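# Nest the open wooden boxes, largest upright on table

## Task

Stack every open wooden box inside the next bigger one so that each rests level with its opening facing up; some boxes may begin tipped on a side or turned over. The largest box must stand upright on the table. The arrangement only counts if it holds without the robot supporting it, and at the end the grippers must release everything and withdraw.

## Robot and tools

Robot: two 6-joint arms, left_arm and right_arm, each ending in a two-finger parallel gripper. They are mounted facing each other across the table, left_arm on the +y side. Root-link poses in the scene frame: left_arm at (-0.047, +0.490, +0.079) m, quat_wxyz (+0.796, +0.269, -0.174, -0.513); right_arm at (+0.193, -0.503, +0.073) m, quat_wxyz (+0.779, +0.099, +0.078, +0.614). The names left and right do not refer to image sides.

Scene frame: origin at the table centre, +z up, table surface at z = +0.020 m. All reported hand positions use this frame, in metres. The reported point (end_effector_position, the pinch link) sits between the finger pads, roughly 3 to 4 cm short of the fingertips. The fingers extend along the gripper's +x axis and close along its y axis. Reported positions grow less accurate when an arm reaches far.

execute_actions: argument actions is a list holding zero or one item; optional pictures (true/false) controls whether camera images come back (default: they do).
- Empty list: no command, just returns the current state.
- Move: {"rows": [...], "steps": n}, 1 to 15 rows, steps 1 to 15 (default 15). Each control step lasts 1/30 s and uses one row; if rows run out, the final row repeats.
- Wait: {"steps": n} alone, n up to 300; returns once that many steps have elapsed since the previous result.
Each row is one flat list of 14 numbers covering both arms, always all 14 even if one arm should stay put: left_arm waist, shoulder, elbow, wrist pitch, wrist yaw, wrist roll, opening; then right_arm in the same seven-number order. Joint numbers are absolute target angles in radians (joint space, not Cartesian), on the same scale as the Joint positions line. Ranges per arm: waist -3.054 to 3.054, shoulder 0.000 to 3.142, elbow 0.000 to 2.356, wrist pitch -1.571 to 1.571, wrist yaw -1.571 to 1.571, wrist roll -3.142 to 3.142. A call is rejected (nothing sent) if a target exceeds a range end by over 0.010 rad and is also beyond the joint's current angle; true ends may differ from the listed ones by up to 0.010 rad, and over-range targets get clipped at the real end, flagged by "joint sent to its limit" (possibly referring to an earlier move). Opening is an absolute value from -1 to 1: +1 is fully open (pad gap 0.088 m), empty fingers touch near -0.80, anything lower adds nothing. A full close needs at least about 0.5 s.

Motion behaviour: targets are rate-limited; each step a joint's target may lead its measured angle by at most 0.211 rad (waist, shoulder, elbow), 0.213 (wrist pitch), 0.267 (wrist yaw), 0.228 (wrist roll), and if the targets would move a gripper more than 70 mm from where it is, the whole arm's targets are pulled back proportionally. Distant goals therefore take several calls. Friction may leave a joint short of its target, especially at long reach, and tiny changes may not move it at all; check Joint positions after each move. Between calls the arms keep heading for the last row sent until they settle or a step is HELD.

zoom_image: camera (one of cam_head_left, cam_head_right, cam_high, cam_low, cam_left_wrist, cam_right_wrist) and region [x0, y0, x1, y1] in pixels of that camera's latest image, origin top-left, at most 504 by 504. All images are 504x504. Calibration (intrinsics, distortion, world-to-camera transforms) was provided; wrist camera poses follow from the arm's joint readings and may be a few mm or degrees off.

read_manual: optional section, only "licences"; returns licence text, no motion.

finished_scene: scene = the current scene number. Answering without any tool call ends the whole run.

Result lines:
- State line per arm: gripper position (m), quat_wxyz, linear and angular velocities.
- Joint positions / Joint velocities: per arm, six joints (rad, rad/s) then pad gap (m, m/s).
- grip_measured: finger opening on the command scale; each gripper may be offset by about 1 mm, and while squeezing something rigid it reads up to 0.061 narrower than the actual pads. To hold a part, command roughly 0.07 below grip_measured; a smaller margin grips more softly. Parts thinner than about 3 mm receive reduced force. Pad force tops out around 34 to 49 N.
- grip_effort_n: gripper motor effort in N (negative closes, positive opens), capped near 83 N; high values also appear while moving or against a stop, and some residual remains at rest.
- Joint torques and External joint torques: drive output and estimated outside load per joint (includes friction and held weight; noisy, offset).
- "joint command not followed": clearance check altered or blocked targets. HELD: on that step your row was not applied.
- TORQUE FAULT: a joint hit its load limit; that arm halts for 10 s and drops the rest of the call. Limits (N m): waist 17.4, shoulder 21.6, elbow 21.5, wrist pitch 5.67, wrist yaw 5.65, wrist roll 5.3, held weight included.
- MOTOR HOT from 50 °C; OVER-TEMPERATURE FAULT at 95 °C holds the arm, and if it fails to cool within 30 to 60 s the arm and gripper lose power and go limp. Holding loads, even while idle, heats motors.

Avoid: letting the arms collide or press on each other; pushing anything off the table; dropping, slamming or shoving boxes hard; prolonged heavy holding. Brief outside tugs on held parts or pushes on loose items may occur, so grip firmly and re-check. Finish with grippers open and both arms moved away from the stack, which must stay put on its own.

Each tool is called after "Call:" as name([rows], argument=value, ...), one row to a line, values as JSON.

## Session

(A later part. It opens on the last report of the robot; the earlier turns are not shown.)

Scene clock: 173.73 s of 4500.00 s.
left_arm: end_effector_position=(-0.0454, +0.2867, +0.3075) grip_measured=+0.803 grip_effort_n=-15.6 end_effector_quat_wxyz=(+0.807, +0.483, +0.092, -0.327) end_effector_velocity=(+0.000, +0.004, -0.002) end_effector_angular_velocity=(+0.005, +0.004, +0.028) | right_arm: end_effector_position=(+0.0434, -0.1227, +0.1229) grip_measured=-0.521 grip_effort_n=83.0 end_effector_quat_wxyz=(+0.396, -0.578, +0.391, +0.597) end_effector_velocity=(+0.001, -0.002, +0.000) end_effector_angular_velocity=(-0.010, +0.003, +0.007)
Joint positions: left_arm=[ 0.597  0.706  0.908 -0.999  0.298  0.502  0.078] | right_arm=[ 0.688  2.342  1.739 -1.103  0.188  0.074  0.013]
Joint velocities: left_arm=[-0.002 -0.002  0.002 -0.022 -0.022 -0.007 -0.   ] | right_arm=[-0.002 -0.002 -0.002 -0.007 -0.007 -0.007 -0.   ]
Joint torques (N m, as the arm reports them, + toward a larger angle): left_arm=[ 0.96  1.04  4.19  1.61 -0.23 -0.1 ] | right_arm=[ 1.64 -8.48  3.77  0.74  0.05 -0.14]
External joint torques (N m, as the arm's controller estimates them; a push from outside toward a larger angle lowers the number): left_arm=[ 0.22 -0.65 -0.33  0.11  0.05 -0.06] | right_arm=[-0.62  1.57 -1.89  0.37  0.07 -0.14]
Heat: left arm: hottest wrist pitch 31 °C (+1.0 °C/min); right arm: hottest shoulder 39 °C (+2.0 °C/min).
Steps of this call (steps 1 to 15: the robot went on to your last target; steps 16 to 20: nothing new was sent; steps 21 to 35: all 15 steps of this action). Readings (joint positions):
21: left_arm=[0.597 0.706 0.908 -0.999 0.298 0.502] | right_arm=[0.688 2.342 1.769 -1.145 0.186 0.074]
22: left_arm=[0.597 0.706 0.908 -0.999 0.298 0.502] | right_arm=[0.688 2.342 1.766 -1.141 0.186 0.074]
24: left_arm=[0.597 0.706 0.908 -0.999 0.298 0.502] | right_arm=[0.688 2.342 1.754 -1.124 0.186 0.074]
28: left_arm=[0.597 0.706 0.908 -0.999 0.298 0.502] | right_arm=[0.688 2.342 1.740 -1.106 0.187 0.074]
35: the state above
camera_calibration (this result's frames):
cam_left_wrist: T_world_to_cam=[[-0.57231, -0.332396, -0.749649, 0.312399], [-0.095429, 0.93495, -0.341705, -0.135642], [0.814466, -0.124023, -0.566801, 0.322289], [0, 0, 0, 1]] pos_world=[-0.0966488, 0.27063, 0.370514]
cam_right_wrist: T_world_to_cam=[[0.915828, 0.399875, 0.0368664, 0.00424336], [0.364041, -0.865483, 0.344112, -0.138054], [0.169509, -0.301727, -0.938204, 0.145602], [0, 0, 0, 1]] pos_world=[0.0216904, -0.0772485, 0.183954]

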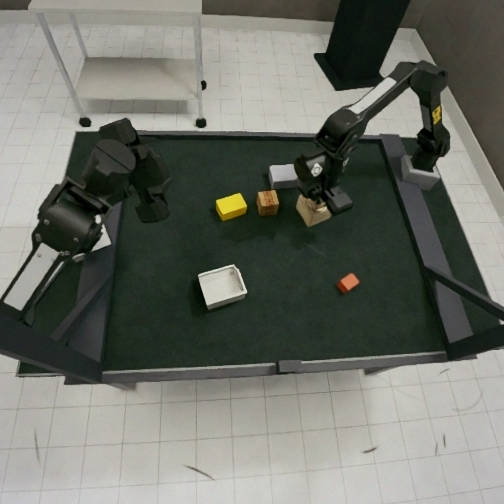

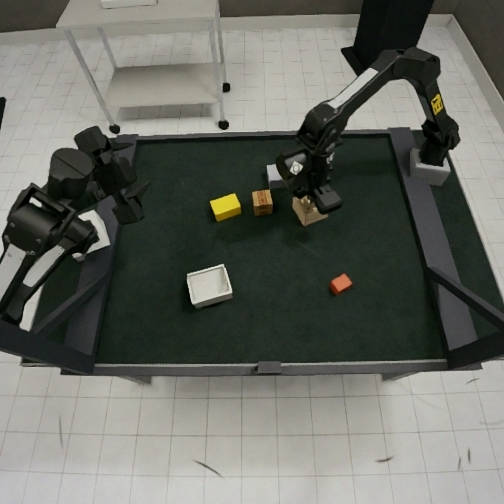

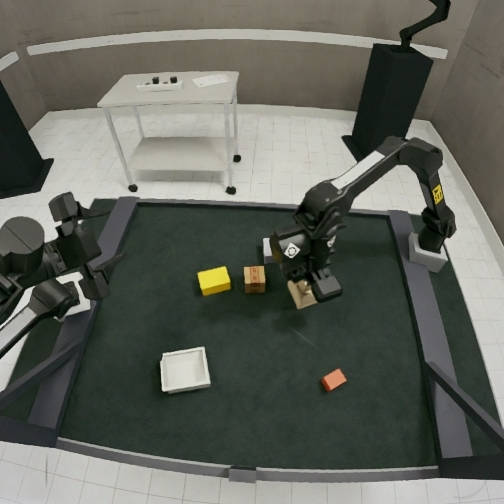

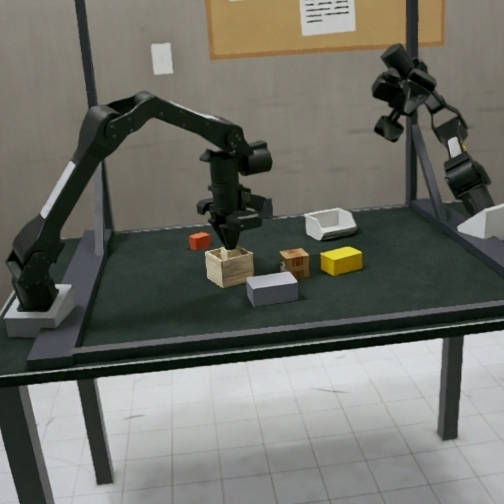

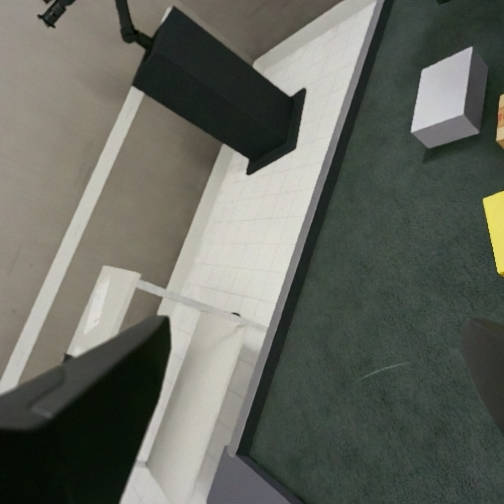

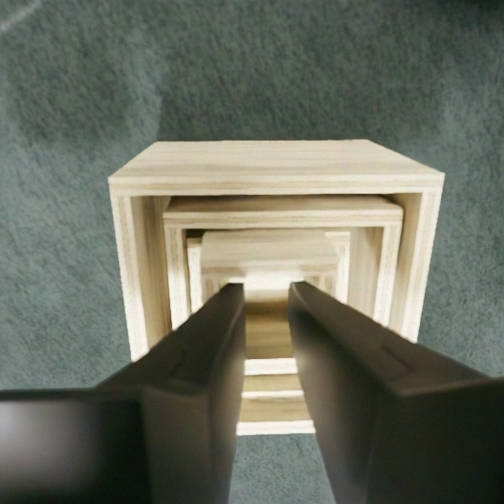

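Call:
execute_actions([
  {"rows":[[0.6,0.7,0.9,-1.0,0.3,0.5,0.8,0.686,2.355,1.755,-1.11,0.188,0.07,-0.45],[0.6,0.7,0.9,-1.0,0.3,0.5,0.8,0.686,2.355,1.77,-1.12,0.188,0.07,-0.45],[0.6,0.7,0.9,-1.0,0.3,0.5,0.8,0.686,2.355,1.77,-1.125,0.188,0.07,-0.45],[0.6,0.7,0.9,-1.0,0.3,0.5,0.8,0.682,2.355,1.77,-1.125,0.188,0.07,-0.45],[0.6,0.7,0.9,-1.0,0.3,0.5,0.8,0.679,2.355,1.77,-1.125,0.188,0.07,-0.45],[0.6,0.7,0.9,-1.0,0.3,0.5,0.8,0.676,2.355,1.77,-1.125,0.188,0.07,-0.45]],"steps":15},
])

Call:
zoom_image(camera="cam_right_wrist", region=[100,80,400,380])

Scene clock: 175.53 s of 4500.00 s.
left_arm: end_effector_position=(-0.0454, +0.2867, +0.3075) grip_measured=+0.803 grip_effort_n=-15.6 end_effector_quat_wxyz=(+0.807, +0.483, +0.092, -0.327) end_effector_velocity=(-0.001, +0.004, -0.004) end_effector_angular_velocity=(+0.003, +0.013, +0.016) | right_arm: end_effector_position=(+0.0476, -0.1189, +0.1276) grip_measured=-0.521 grip_effort_n=83.0 end_effector_quat_wxyz=(+0.399, -0.575, +0.395, +0.596) end_effector_velocity=(+0.001, -0.002, +0.000) end_effector_angular_velocity=(-0.010, +0.004, -0.008)
Joint positions: left_arm=[ 0.597  0.706  0.908 -0.999  0.298  0.502  0.078] | right_arm=[ 0.678  2.342  1.762 -1.123  0.188  0.074  0.013]
Joint velocities: left_arm=[-0.002 -0.007 -0.002 -0.022 -0.007 -0.007 -0.   ] | right_arm=[-0.002 -0.002 -0.002 -0.007 -0.007  0.007 -0.   ]
Joint torques (N m, as the arm reports them, + toward a larger angle): left_arm=[ 0.96  1.06  4.23  1.62 -0.22 -0.11] | right_arm=[ 2.04 -9.13  6.43  0.31 -0.02 -0.14]
External joint torques (N m, as the arm's controller estimates them; a push from outside toward a larger angle lowers the number): left_arm=[ 0.23 -0.56 -0.34  0.11  0.05 -0.07] | right_arm=[-0.22  1.1   0.63 -0.08 -0.01 -0.14]
Heat: left arm: hottest wrist pitch 31 °C (+1.0 °C/min); right arm: hottest shoulder 39 °C (+1.0 °C/min).
Steps of this call (steps 1 to 15: the robot went on to your last target; steps 16 to 39: nothing new was sent; steps 40 to 54: all 15 steps of this action). Readings (joint positions):
40: left_arm=[0.597 0.706 0.908 -0.999 0.298 0.502] | right_arm=[0.688 2.342 1.740 -1.103 0.188 0.074]
41: left_arm=[0.597 0.706 0.908 -0.999 0.298 0.502] | right_arm=[0.688 2.342 1.745 -1.106 0.188 0.074]
43: left_arm=[0.597 0.706 0.908 -0.999 0.298 0.502] | right_arm=[0.688 2.342 1.753 -1.113 0.188 0.074]
47: left_arm=[0.597 0.706 0.908 -0.999 0.298 0.502] | right_arm=[0.683 2.342 1.761 -1.121 0.188 0.074]
54: the state above
camera_calibration (this result's frames):
cam_left_wrist: T_world_to_cam=[[-0.57231, -0.332396, -0.749649, 0.312399], [-0.095429, 0.93495, -0.341705, -0.135642], [0.814466, -0.124023, -0.566801, 0.322289], [0, 0, 0, 1]] pos_world=[-0.0966488, 0.27063, 0.370514]
cam_right_wrist: T_world_to_cam=[[0.920251, 0.389755, 0.0350684, -0.00243818], [0.355224, -0.86958, 0.342997, -0.137819], [0.16418, -0.303186, -0.938682, 0.150571], [0, 0, 0, 1]] pos_world=[0.0264796, -0.0732432, 0.188695]

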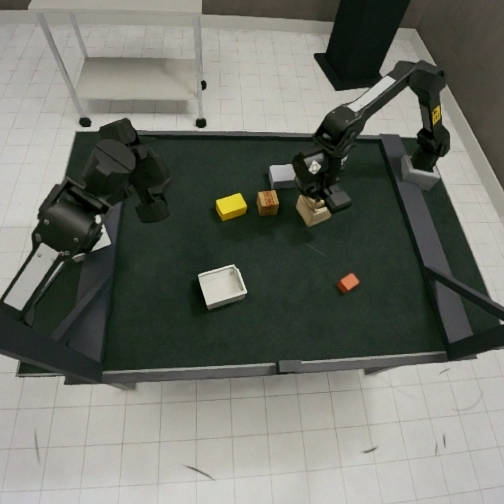

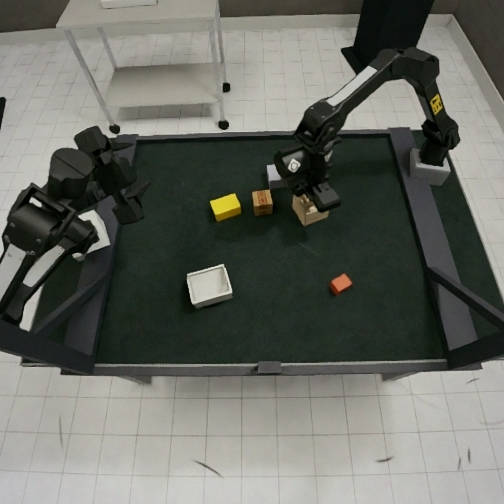

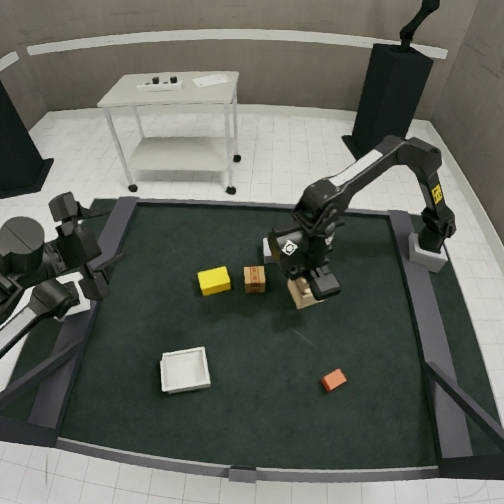

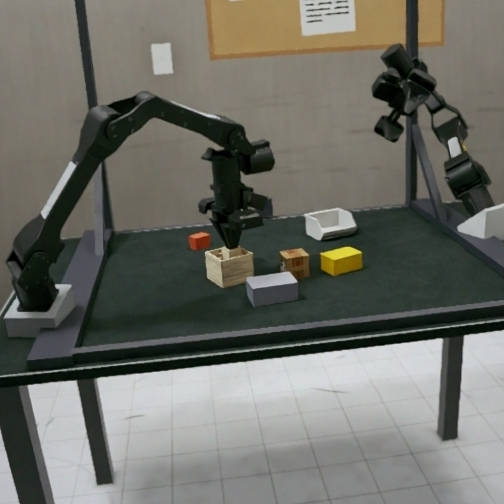

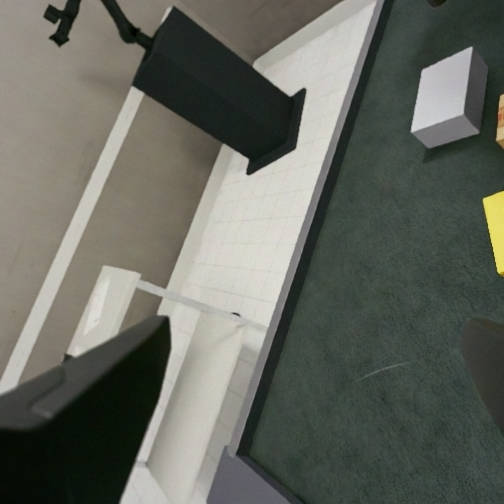

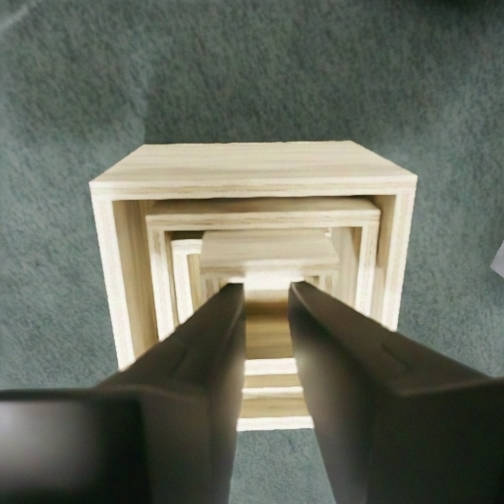

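Region (100, 80, 400, 380) of cam_right_wrist's 504x504 image, scaled by 1.680, with more detail than that image has.

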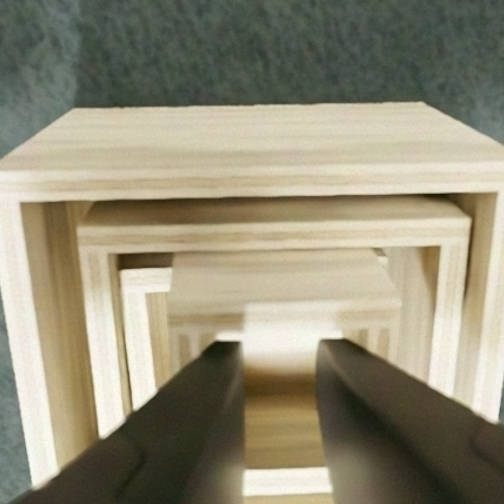

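Call:
execute_actions([
  {"rows":[[0.6,0.7,0.9,-1.0,0.3,0.5,0.8,0.68,2.355,1.77,-1.135,0.188,0.06,-0.45],[0.6,0.7,0.9,-1.0,0.3,0.5,0.8,0.685,2.355,1.77,-1.145,0.188,0.055,-0.45],[0.6,0.7,0.9,-1.0,0.3,0.5,0.8,0.685,2.355,1.77,-1.145,0.188,0.055,-0.45],[0.6,0.7,0.9,-1.0,0.3,0.5,0.8,0.685,2.355,1.77,-1.145,0.188,0.055,-0.45],[0.6,0.7,0.9,-1.0,0.3,0.5,0.8,0.685,2.355,1.76,-1.145,0.188,0.055,-0.45],[0.6,0.7,0.9,-1.0,0.3,0.5,0.8,0.685,2.355,1.75,-1.14,0.188,0.055,-0.45],[0.6,0.7,0.9,-1.0,0.3,0.5,0.8,0.685,2.358,1.745,-1.135,0.188,0.055,-0.45],[0.6,0.7,0.9,-1.0,0.3,0.5,0.8,0.685,2.36,1.74,-1.13,0.188,0.055,-0.45]],"steps":15},
])

Call:
zoom_image(camera="cam_right_wrist", region=[100,80,400,380])

Scene clock: 176.93 s of 4500.00 s.
left_arm: end_effector_position=(-0.0454, +0.2867, +0.3075) grip_measured=+0.803 grip_effort_n=-15.6 end_effector_quat_wxyz=(+0.807, +0.483, +0.092, -0.327) end_effector_velocity=(+0.000, +0.002, -0.002) end_effector_angular_velocity=(-0.001, +0.005, +0.011) | right_arm: end_effector_position=(+0.0470, -0.1248, +0.1252) grip_measured=-0.521 grip_effort_n=83.0 end_effector_quat_wxyz=(+0.388, -0.586, +0.390, +0.594) end_effector_velocity=(+0.003, -0.002, -0.001) end_effector_angular_velocity=(-0.016, +0.002, +0.003)
Joint positions: left_arm=[ 0.597  0.706  0.908 -0.999  0.298  0.502  0.078] | right_arm=[ 0.684  2.342  1.75  -1.133  0.188  0.059  0.013]
Joint velocities: left_arm=[-0.002 -0.002 -0.002 -0.007 -0.007 -0.007 -0.   ] | right_arm=[-0.007 -0.002 -0.007 -0.007 -0.007 -0.007  0.   ]
Joint torques (N m, as the arm reports them, + toward a larger angle): left_arm=[ 0.97  1.04  4.21  1.62 -0.23 -0.11] | right_arm=[ 2.29 -8.53  4.59  0.61  0.01 -0.13]
External joint torques (N m, as the arm's controller estimates them; a push from outside toward a larger angle lowers the number): left_arm=[ 0.24 -0.69 -0.29  0.11  0.05 -0.07] | right_arm=[ 0.06  1.55 -1.09  0.27  0.01 -0.13]
Heat: left arm: hottest wrist pitch 31 °C (+1.0 °C/min); right arm: hottest shoulder 39 °C (+1.0 °C/min).
Steps of this call (steps 1 to 15: the robot went on to your last target; steps 16 to 27: nothing new was sent; steps 28 to 42: all 15 steps of this action). Readings (joint positions):
28: left_arm=[0.597 0.706 0.908 -0.999 0.298 0.502] | right_arm=[0.678 2.342 1.762 -1.124 0.188 0.073]
29: left_arm=[0.597 0.706 0.908 -0.999 0.298 0.502] | right_arm=[0.678 2.342 1.763 -1.128 0.188 0.069]
31: left_arm=[0.597 0.706 0.908 -0.999 0.298 0.502] | right_arm=[0.679 2.342 1.763 -1.138 0.188 0.063]
35: left_arm=[0.597 0.706 0.908 -0.999 0.298 0.502] | right_arm=[0.683 2.342 1.761 -1.139 0.188 0.060]
42: the state above
camera_calibration (this result's frames):
cam_left_wrist: T_world_to_cam=[[-0.57231, -0.332396, -0.749649, 0.312399], [-0.095429, 0.93495, -0.341705, -0.135642], [0.814466, -0.124023, -0.566801, 0.322289], [0, 0, 0, 1]] pos_world=[-0.0966488, 0.27063, 0.370514]
cam_right_wrist: T_world_to_cam=[[0.909721, 0.413538, 0.0373358, 0.003686], [0.373562, -0.85439, 0.361205, -0.14313], [0.181271, -0.314648, -0.931739, 0.143621], [0, 0, 0, 1]] pos_world=[0.0240803, -0.0786231, 0.185379]

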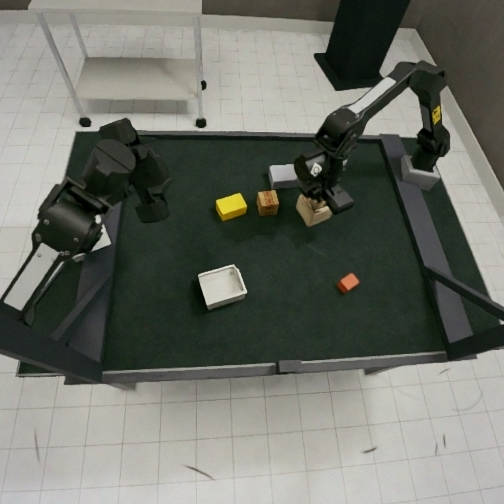

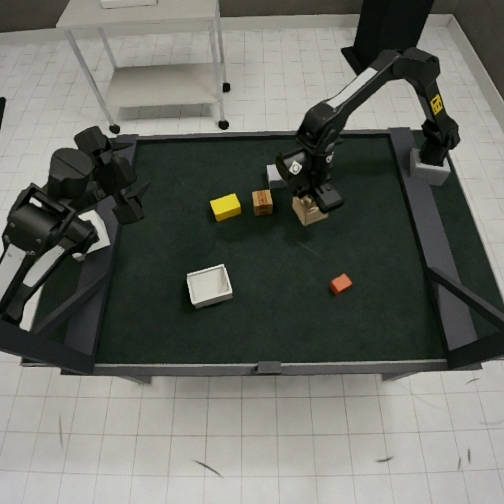

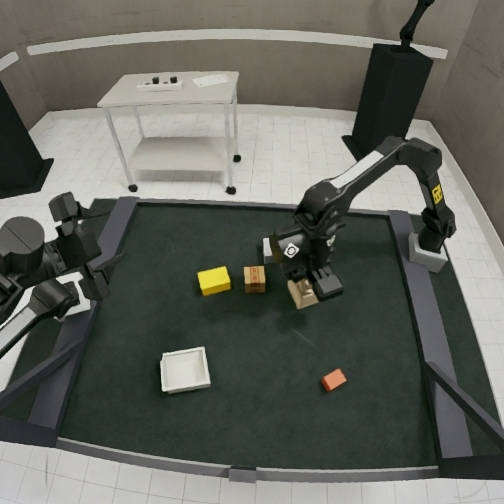

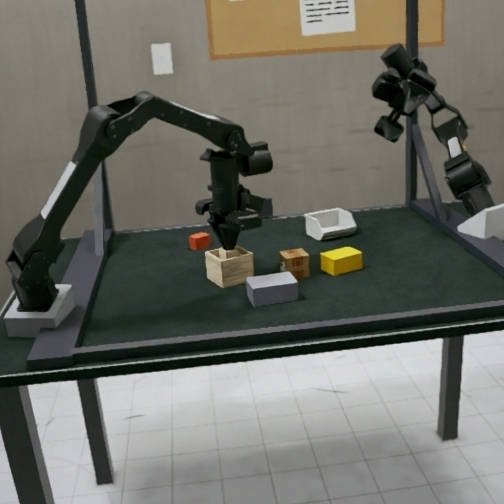

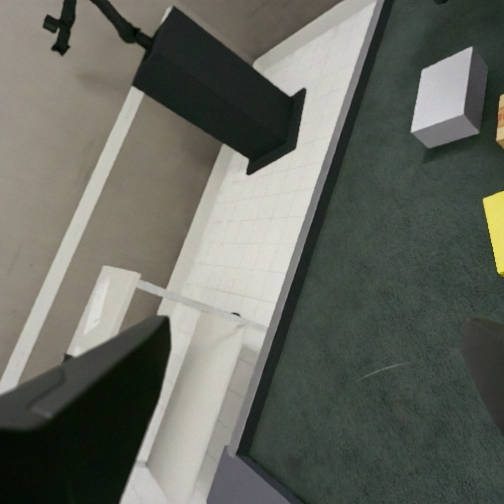

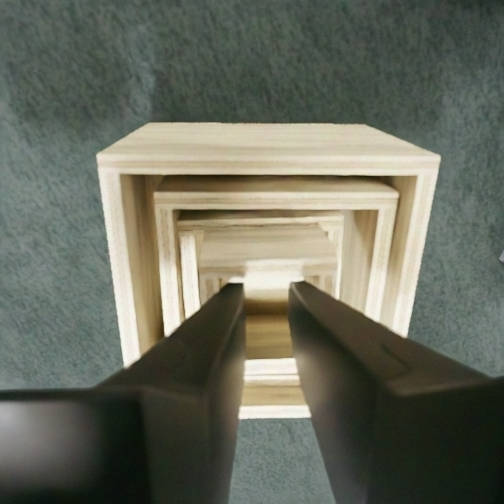

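Region (100, 80, 400, 380) of cam_right_wrist's 504x504 image, scaled by 1.680, with more detail than that image has.

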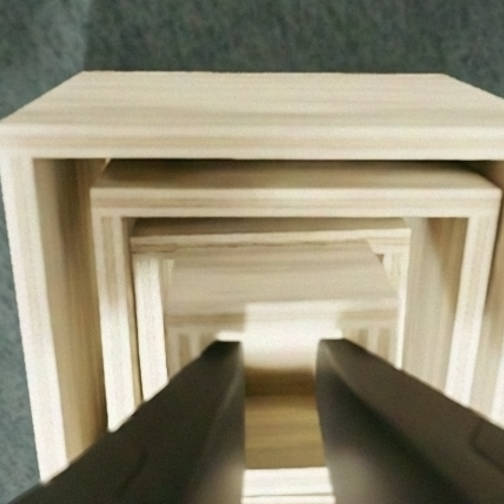

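Call:
execute_actions([
  {"rows":[[0.6,0.7,0.9,-1.0,0.3,0.5,0.8,0.684,2.362,1.735,-1.12,0.188,0.055,-0.45],[0.6,0.7,0.9,-1.0,0.3,0.5,0.8,0.684,2.363,1.73,-1.115,0.188,0.055,-0.45],[0.6,0.7,0.9,-1.0,0.3,0.5,0.8,0.683,2.364,1.725,-1.108,0.188,0.055,-0.45],[0.6,0.7,0.9,-1.0,0.3,0.5,0.8,0.683,2.365,1.72,-1.103,0.188,0.055,-0.45],[0.6,0.7,0.9,-1.0,0.3,0.5,0.8,0.682,2.366,1.715,-1.097,0.188,0.055,-0.45],[0.6,0.7,0.9,-1.0,0.3,0.5,0.8,0.682,2.366,1.71,-1.092,0.188,0.055,-0.45]],"steps":15},
])

Call:
zoom_image(camera="cam_right_wrist", region=[100,80,400,380])

Scene clock: 178.47 s of 4500.00 s.
left_arm: end_effector_position=(-0.0454, +0.2867, +0.3075) grip_measured=+0.803 grip_effort_n=-15.6 end_effector_quat_wxyz=(+0.807, +0.483, +0.092, -0.327) end_effector_velocity=(+0.000, +0.002, -0.002) end_effector_angular_velocity=(-0.001, +0.005, +0.011) | right_arm: end_effector_position=(+0.0450, -0.1223, +0.1215) grip_measured=-0.521 grip_effort_n=83.0 end_effector_quat_wxyz=(+0.393, -0.580, +0.387, +0.599) end_effector_velocity=(+0.005, -0.003, +0.002) end_effector_angular_velocity=(-0.012, -0.014, +0.008)
Joint positions: left_arm=[ 0.597  0.706  0.908 -0.999  0.298  0.502  0.078] | right_arm=[ 0.684  2.342  1.734 -1.098  0.19   0.059  0.013]
Joint velocities: left_arm=[-0.002 -0.002 -0.002 -0.007 -0.007 -0.007  0.   ] | right_arm=[-0.002 -0.007 -0.002 -0.022  0.007 -0.007 -0.   ]
Joint torques (N m, as the arm reports them, + toward a larger angle): left_arm=[ 0.97  1.06  4.2   1.62 -0.22 -0.1 ] | right_arm=[ 2.07 -7.53  3.26  1.01 -0.09 -0.07]
External joint torques (N m, as the arm's controller estimates them; a push from outside toward a larger angle lowers the number): left_arm=[ 0.24 -0.63 -0.33  0.1   0.05 -0.06] | right_arm=[-0.17  2.62 -2.44  0.64 -0.08 -0.07]
Heat: left arm: hottest wrist pitch 31 °C (+1.0 °C/min); right arm: hottest shoulder 39 °C (+1.0 °C/min).
Steps of this call (steps 1 to 15: the robot went on to your last target; steps 16 to 31: nothing new was sent; steps 32 to 46: all 15 steps of this action). Readings (joint positions):
32: left_arm=[0.597 0.706 0.908 -0.999 0.298 0.502] | right_arm=[0.684 2.342 1.750 -1.131 0.188 0.059]
33: left_arm=[0.597 0.706 0.908 -0.999 0.298 0.502] | right_arm=[0.684 2.342 1.748 -1.127 0.188 0.059]
35: left_arm=[0.597 0.706 0.908 -0.999 0.298 0.502] | right_arm=[0.684 2.342 1.743 -1.118 0.188 0.059]
39: left_arm=[0.597 0.706 0.908 -0.999 0.298 0.502] | right_arm=[0.684 2.342 1.736 -1.101 0.189 0.059]
46: the state above
camera_calibration (this result's frames):
cam_left_wrist: T_world_to_cam=[[-0.57231, -0.332396, -0.749649, 0.312399], [-0.095429, 0.93495, -0.341705, -0.135642], [0.814466, -0.124023, -0.566801, 0.322289], [0, 0, 0, 1]] pos_world=[-0.0966488, 0.27063, 0.370514]
cam_right_wrist: T_world_to_cam=[[0.91129, 0.409954, 0.0385644, 0.00391489], [0.373027, -0.861589, 0.34426, -0.137645], [0.174358, -0.299335, -0.938082, 0.144205], [0, 0, 0, 1]] pos_world=[0.0226344, -0.0770326, 0.182511]

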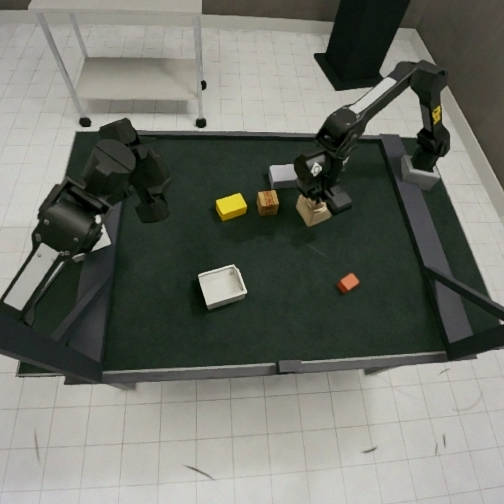

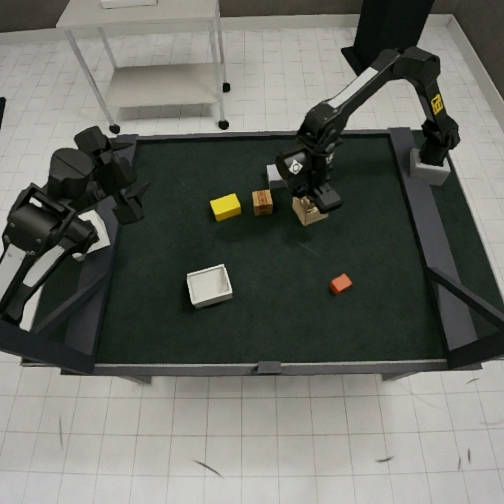

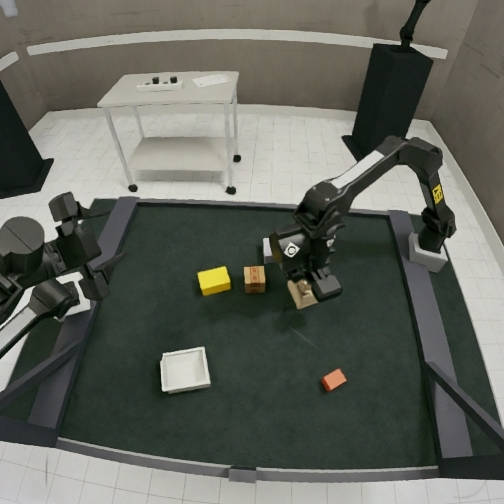

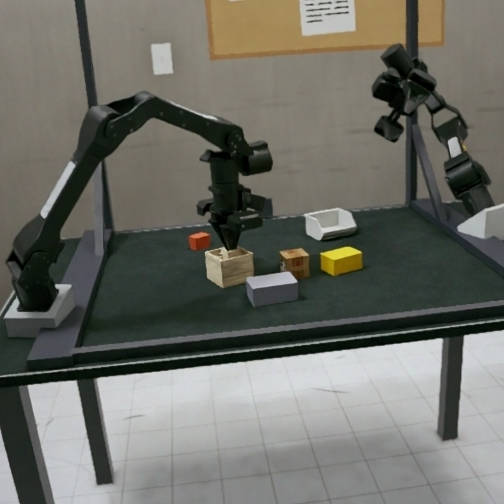

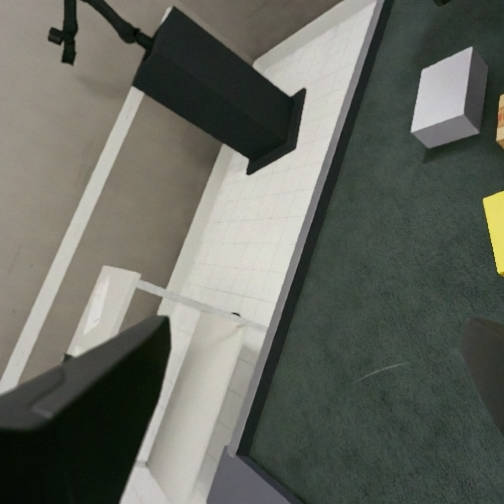

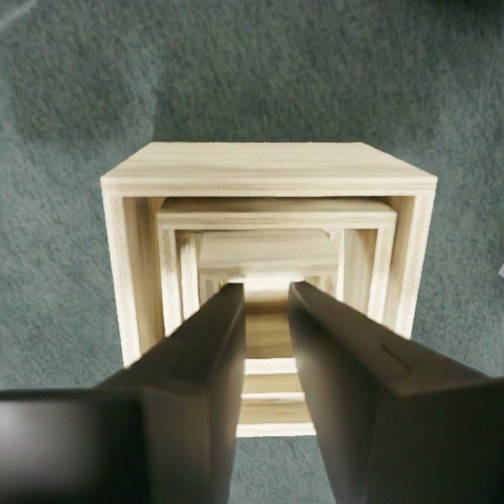

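Region (100, 80, 400, 380) of cam_right_wrist's 504x504 image, scaled by 1.680, with more detail than that image has.

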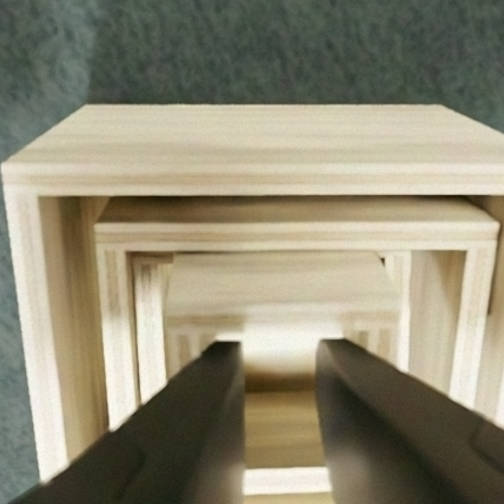

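Call:
execute_actions([
  {"rows":[[0.6,0.7,0.9,-1.0,0.3,0.5,0.8,0.684,2.355,1.745,-1.11,0.188,0.055,-0.45],[0.6,0.7,0.9,-1.0,0.3,0.5,0.8,0.684,2.35,1.76,-1.125,0.188,0.055,-0.45],[0.6,0.7,0.9,-1.0,0.3,0.5,0.8,0.684,2.35,1.76,-1.14,0.188,0.055,-0.45],[0.6,0.7,0.9,-1.0,0.3,0.5,0.8,0.684,2.35,1.76,-1.15,0.188,0.055,-0.45],[0.6,0.7,0.9,-1.0,0.3,0.5,0.8,0.684,2.35,1.76,-1.16,0.188,0.055,-0.45],[0.6,0.7,0.9,-1.0,0.3,0.5,0.8,0.684,2.35,1.76,-1.165,0.188,0.055,-0.45],[0.6,0.7,0.9,-1.0,0.3,0.5,0.8,0.684,2.35,1.75,-1.165,0.188,0.055,-0.45],[0.6,0.7,0.9,-1.0,0.3,0.5,0.8,0.684,2.35,1.74,-1.16,0.188,0.055,-0.45],[0.6,0.7,0.9,-1.0,0.3,0.5,0.8,0.684,2.35,1.735,-1.155,0.188,0.055,-0.45]],"steps":15},
])

Call:
zoom_image(camera="cam_right_wrist", region=[100,80,400,380])

Scene clock: 180.30 s of 4500.00 s.
left_arm: end_effector_position=(-0.0454, +0.2867, +0.3075) grip_measured=+0.803 grip_effort_n=-15.1 end_effector_quat_wxyz=(+0.807, +0.483, +0.092, -0.327) end_effector_velocity=(-0.001, +0.000, -0.002) end_effector_angular_velocity=(-0.003, +0.014, -0.001) | right_arm: end_effector_position=(+0.0495, -0.1299, +0.1243) grip_measured=-0.521 grip_effort_n=83.0 end_effector_quat_wxyz=(+0.383, -0.595, +0.393, +0.587) end_effector_velocity=(+0.002, -0.007, -0.004) end_effector_angular_velocity=(-0.027, -0.005, -0.005)
Joint positions: left_arm=[ 0.597  0.706  0.908 -0.999  0.298  0.502  0.078] | right_arm=[ 0.684  2.342  1.746 -1.154  0.19   0.059  0.013]
Joint velocities: left_arm=[-0.002 -0.002 -0.002 -0.007  0.007 -0.007  0.   ] | right_arm=[-0.002 -0.002 -0.022 -0.007 -0.007  0.007 -0.   ]
Joint torques (N m, as the arm reports them, + toward a larger angle): left_arm=[ 0.98  1.05  4.2   1.61 -0.23 -0.12] | right_arm=[ 2.13 -9.55  4.65  0.33 -0.06 -0.09]
External joint torques (N m, as the arm's controller estimates them; a push from outside toward a larger angle lowers the number): left_arm=[ 0.25 -0.66 -0.28  0.12  0.04 -0.07] | right_arm=[-0.11  0.57 -1.06  0.02 -0.05 -0.09]
Heat: left arm: hottest wrist pitch 31 °C (+1.0 °C/min); right arm: hottest shoulder 39 °C (+0.0 °C/min).
Steps of this call (steps 1 to 15: the robot went on to your last target; steps 16 to 40: nothing new was sent; steps 41 to 55: all 15 steps of this action). Readings (joint positions):
41: left_arm=[0.597 0.706 0.908 -0.999 0.298 0.502] | right_arm=[0.684 2.342 1.735 -1.098 0.190 0.059]
42: left_arm=[0.597 0.706 0.908 -0.999 0.298 0.502] | right_arm=[0.684 2.342 1.740 -1.103 0.190 0.059]
44: left_arm=[0.597 0.706 0.908 -0.999 0.298 0.502] | right_arm=[0.684 2.342 1.749 -1.118 0.190 0.059]
48: left_arm=[0.597 0.706 0.908 -0.999 0.298 0.502] | right_arm=[0.684 2.342 1.750 -1.153 0.190 0.059]
55: the state above
camera_calibration (this result's frames):
cam_left_wrist: T_world_to_cam=[[-0.57231, -0.332396, -0.749649, 0.312399], [-0.095429, 0.93495, -0.341705, -0.135642], [0.814466, -0.124023, -0.566801, 0.322289], [0, 0, 0, 1]] pos_world=[-0.0966488, 0.27063, 0.370514]
cam_right_wrist: T_world_to_cam=[[0.90699, 0.419229, 0.0401967, 0.00408137], [0.373267, -0.844397, 0.384273, -0.149644], [0.195041, -0.333528, -0.922344, 0.136352], [0, 0, 0, 1]] pos_world=[0.025561, -0.0825923, 0.183104]

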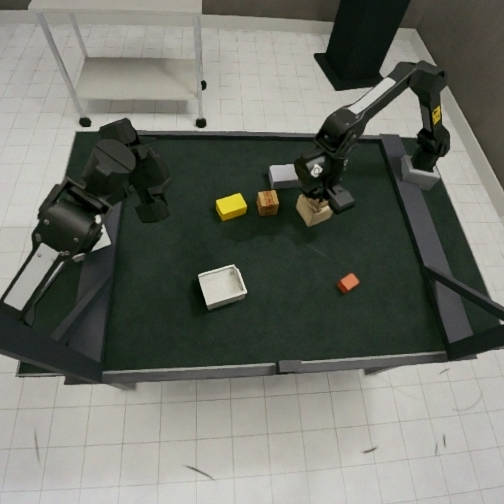

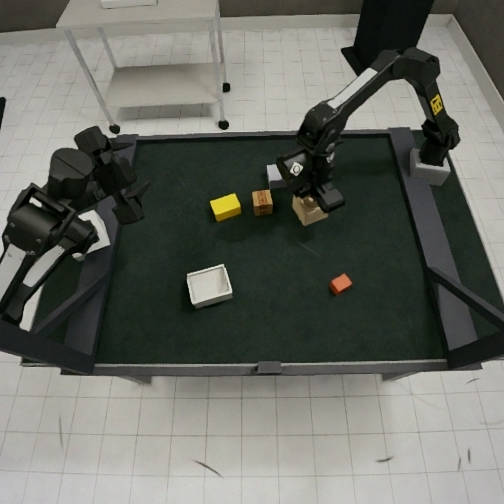

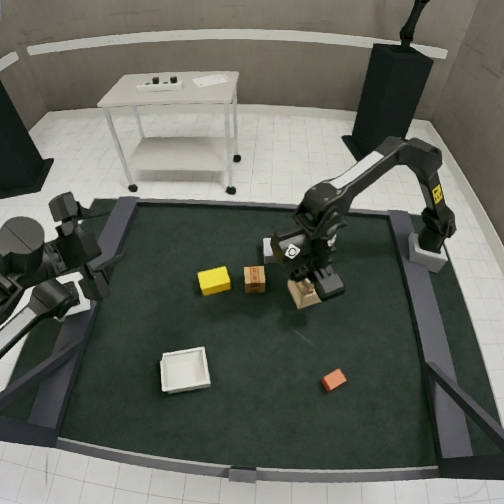

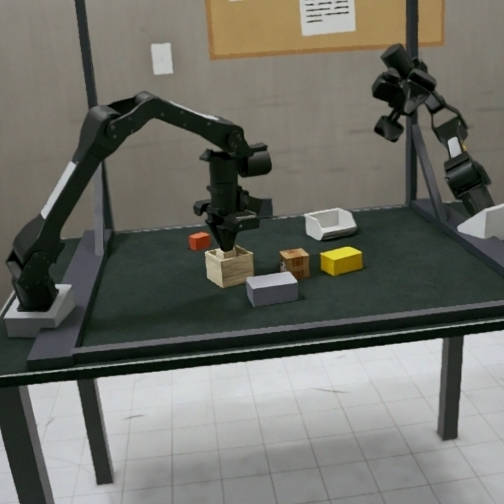

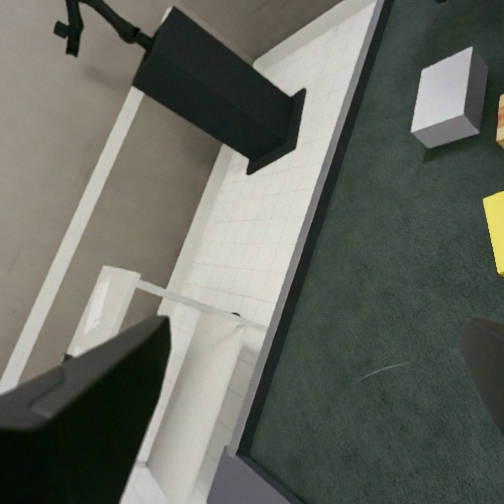

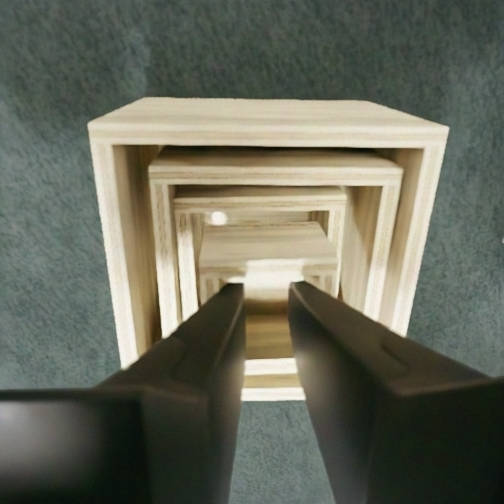

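Region (100, 80, 400, 380) of cam_right_wrist's 504x504 image, scaled by 1.680, with more detail than that image has.

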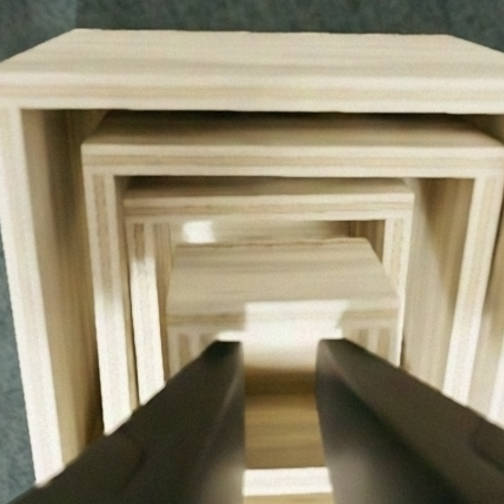

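Call:
execute_actions([
  {"rows":[[0.6,0.7,0.9,-1.0,0.3,0.5,0.8,0.684,2.35,1.735,-1.145,0.188,0.07,-0.45],[0.6,0.7,0.9,-1.0,0.3,0.5,0.8,0.684,2.35,1.735,-1.14,0.188,0.08,-0.45],[0.6,0.7,0.9,-1.0,0.3,0.5,0.8,0.684,2.352,1.73,-1.138,0.188,0.08,-0.45],[0.6,0.7,0.9,-1.0,0.3,0.5,0.8,0.684,2.354,1.725,-1.133,0.188,0.08,-0.45],[0.6,0.7,0.9,-1.0,0.3,0.5,0.8,0.684,2.356,1.72,-1.127,0.188,0.08,-0.45],[0.6,0.7,0.9,-1.0,0.3,0.5,0.8,0.683,2.358,1.715,-1.121,0.188,0.08,-0.45],[0.6,0.7,0.9,-1.0,0.3,0.5,0.8,0.682,2.36,1.71,-1.115,0.188,0.08,-0.45]],"steps":15},
])

Call:
zoom_image(camera="cam_right_wrist", region=[100,80,400,380])

Scene clock: 182.07 s of 4500.00 s.
left_arm: end_effector_position=(-0.0454, +0.2867, +0.3075) grip_measured=+0.803 grip_effort_n=-15.6 end_effector_quat_wxyz=(+0.807, +0.483, +0.092, -0.327) end_effector_velocity=(+0.001, +0.002, -0.002) end_effector_angular_velocity=(+0.001, +0.009, +0.013) | right_arm: end_effector_position=(+0.0479, -0.1296, +0.1178) grip_measured=-0.521 grip_effort_n=83.0 end_effector_quat_wxyz=(+0.390, -0.589, +0.396, +0.587) end_effector_velocity=(+0.001, -0.002, -0.002) end_effector_angular_velocity=(-0.014, +0.002, +0.037)
Joint positions: left_arm=[ 0.597  0.706  0.908 -0.999  0.298  0.502  0.078] | right_arm=[ 0.684  2.343  1.721 -1.117  0.19   0.075  0.013]
Joint velocities: left_arm=[-0.002  0.002 -0.002 -0.007 -0.007 -0.007  0.   ] | right_arm=[-0.002  0.002 -0.002 -0.007 -0.007 -0.037  0.   ]
Joint torques (N m, as the arm reports them, + toward a larger angle): left_arm=[ 0.97  1.03  4.23  1.62 -0.23 -0.11] | right_arm=[ 2.16 -8.73  4.7   0.61 -0.06  0.15]
External joint torques (N m, as the arm's controller estimates them; a push from outside toward a larger angle lowers the number): left_arm=[ 0.24 -0.7  -0.27  0.12  0.05 -0.07] | right_arm=[-0.07  1.21 -0.86  0.31 -0.05  0.16]
Heat: left arm: hottest wrist pitch 31 °C (+1.0 °C/min); right arm: hottest shoulder 39 °C (+0.0 °C/min).
Steps of this call (steps 1 to 15: the robot went on to your last target; steps 16 to 38: nothing new was sent; steps 39 to 53: all 15 steps of this action). Readings (joint positions):
39: left_arm=[0.597 0.706 0.908 -0.999 0.298 0.502] | right_arm=[0.684 2.342 1.745 -1.154 0.190 0.059]
40: left_arm=[0.597 0.706 0.908 -0.999 0.298 0.502] | right_arm=[0.684 2.342 1.745 -1.152 0.190 0.061]
42: left_arm=[0.597 0.706 0.908 -0.999 0.298 0.502] | right_arm=[0.684 2.342 1.743 -1.143 0.190 0.068]
46: left_arm=[0.597 0.706 0.908 -0.999 0.298 0.502] | right_arm=[0.684 2.342 1.729 -1.125 0.190 0.074]
53: the state above
camera_calibration (this result's frames):
cam_left_wrist: T_world_to_cam=[[-0.57231, -0.332396, -0.749649, 0.312399], [-0.095429, 0.93495, -0.341705, -0.135642], [0.814466, -0.124023, -0.566801, 0.322289], [0, 0, 0, 1]] pos_world=[-0.0966488, 0.27063, 0.370514]
cam_right_wrist: T_world_to_cam=[[0.914569, 0.402451, 0.0399573, 0.00315794], [0.359601, -0.854426, 0.375025, -0.145813], [0.18507, -0.328617, -0.926153, 0.132334], [0, 0, 0, 1]] pos_world=[0.0250553, -0.0823702, 0.177119]

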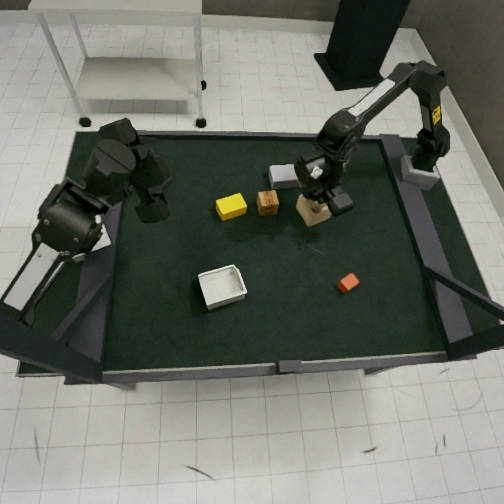

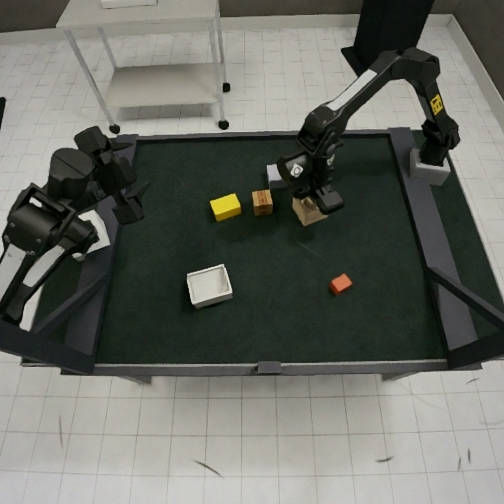

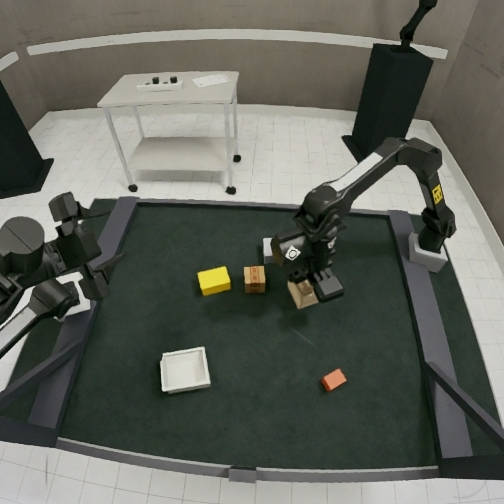

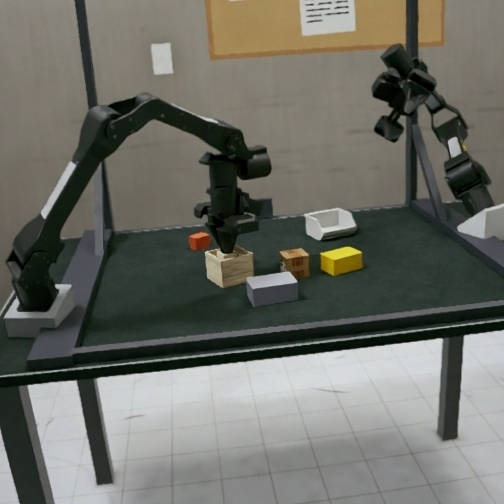

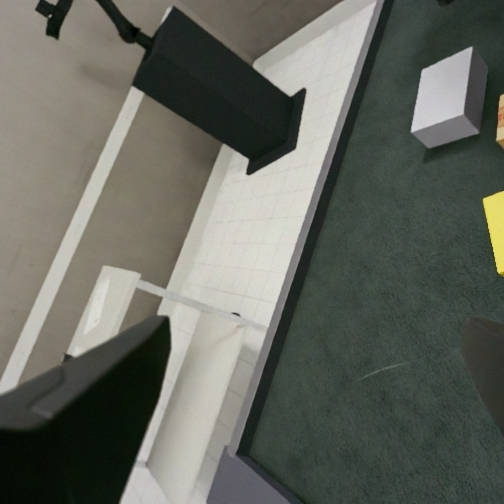

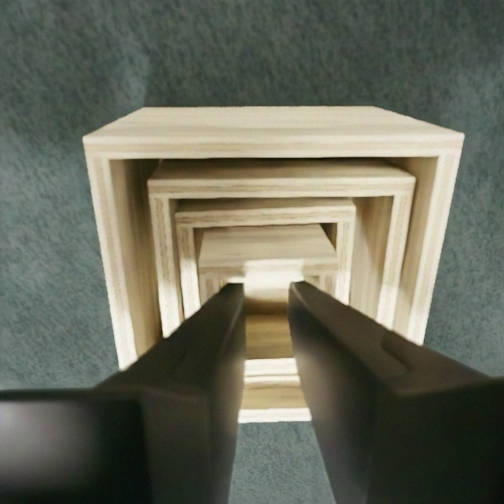

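Region (100, 80, 400, 380) of cam_right_wrist's 504x504 image, scaled by 1.680, with more detail than that image has.

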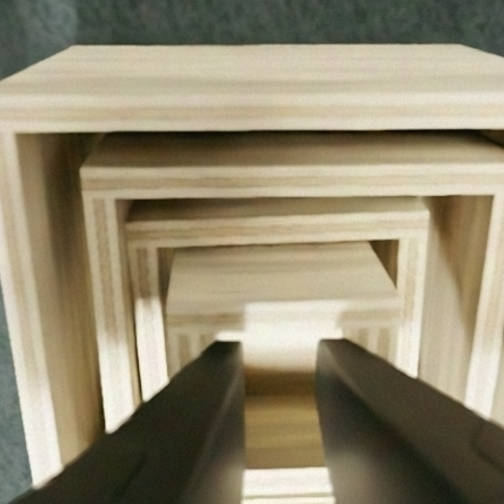

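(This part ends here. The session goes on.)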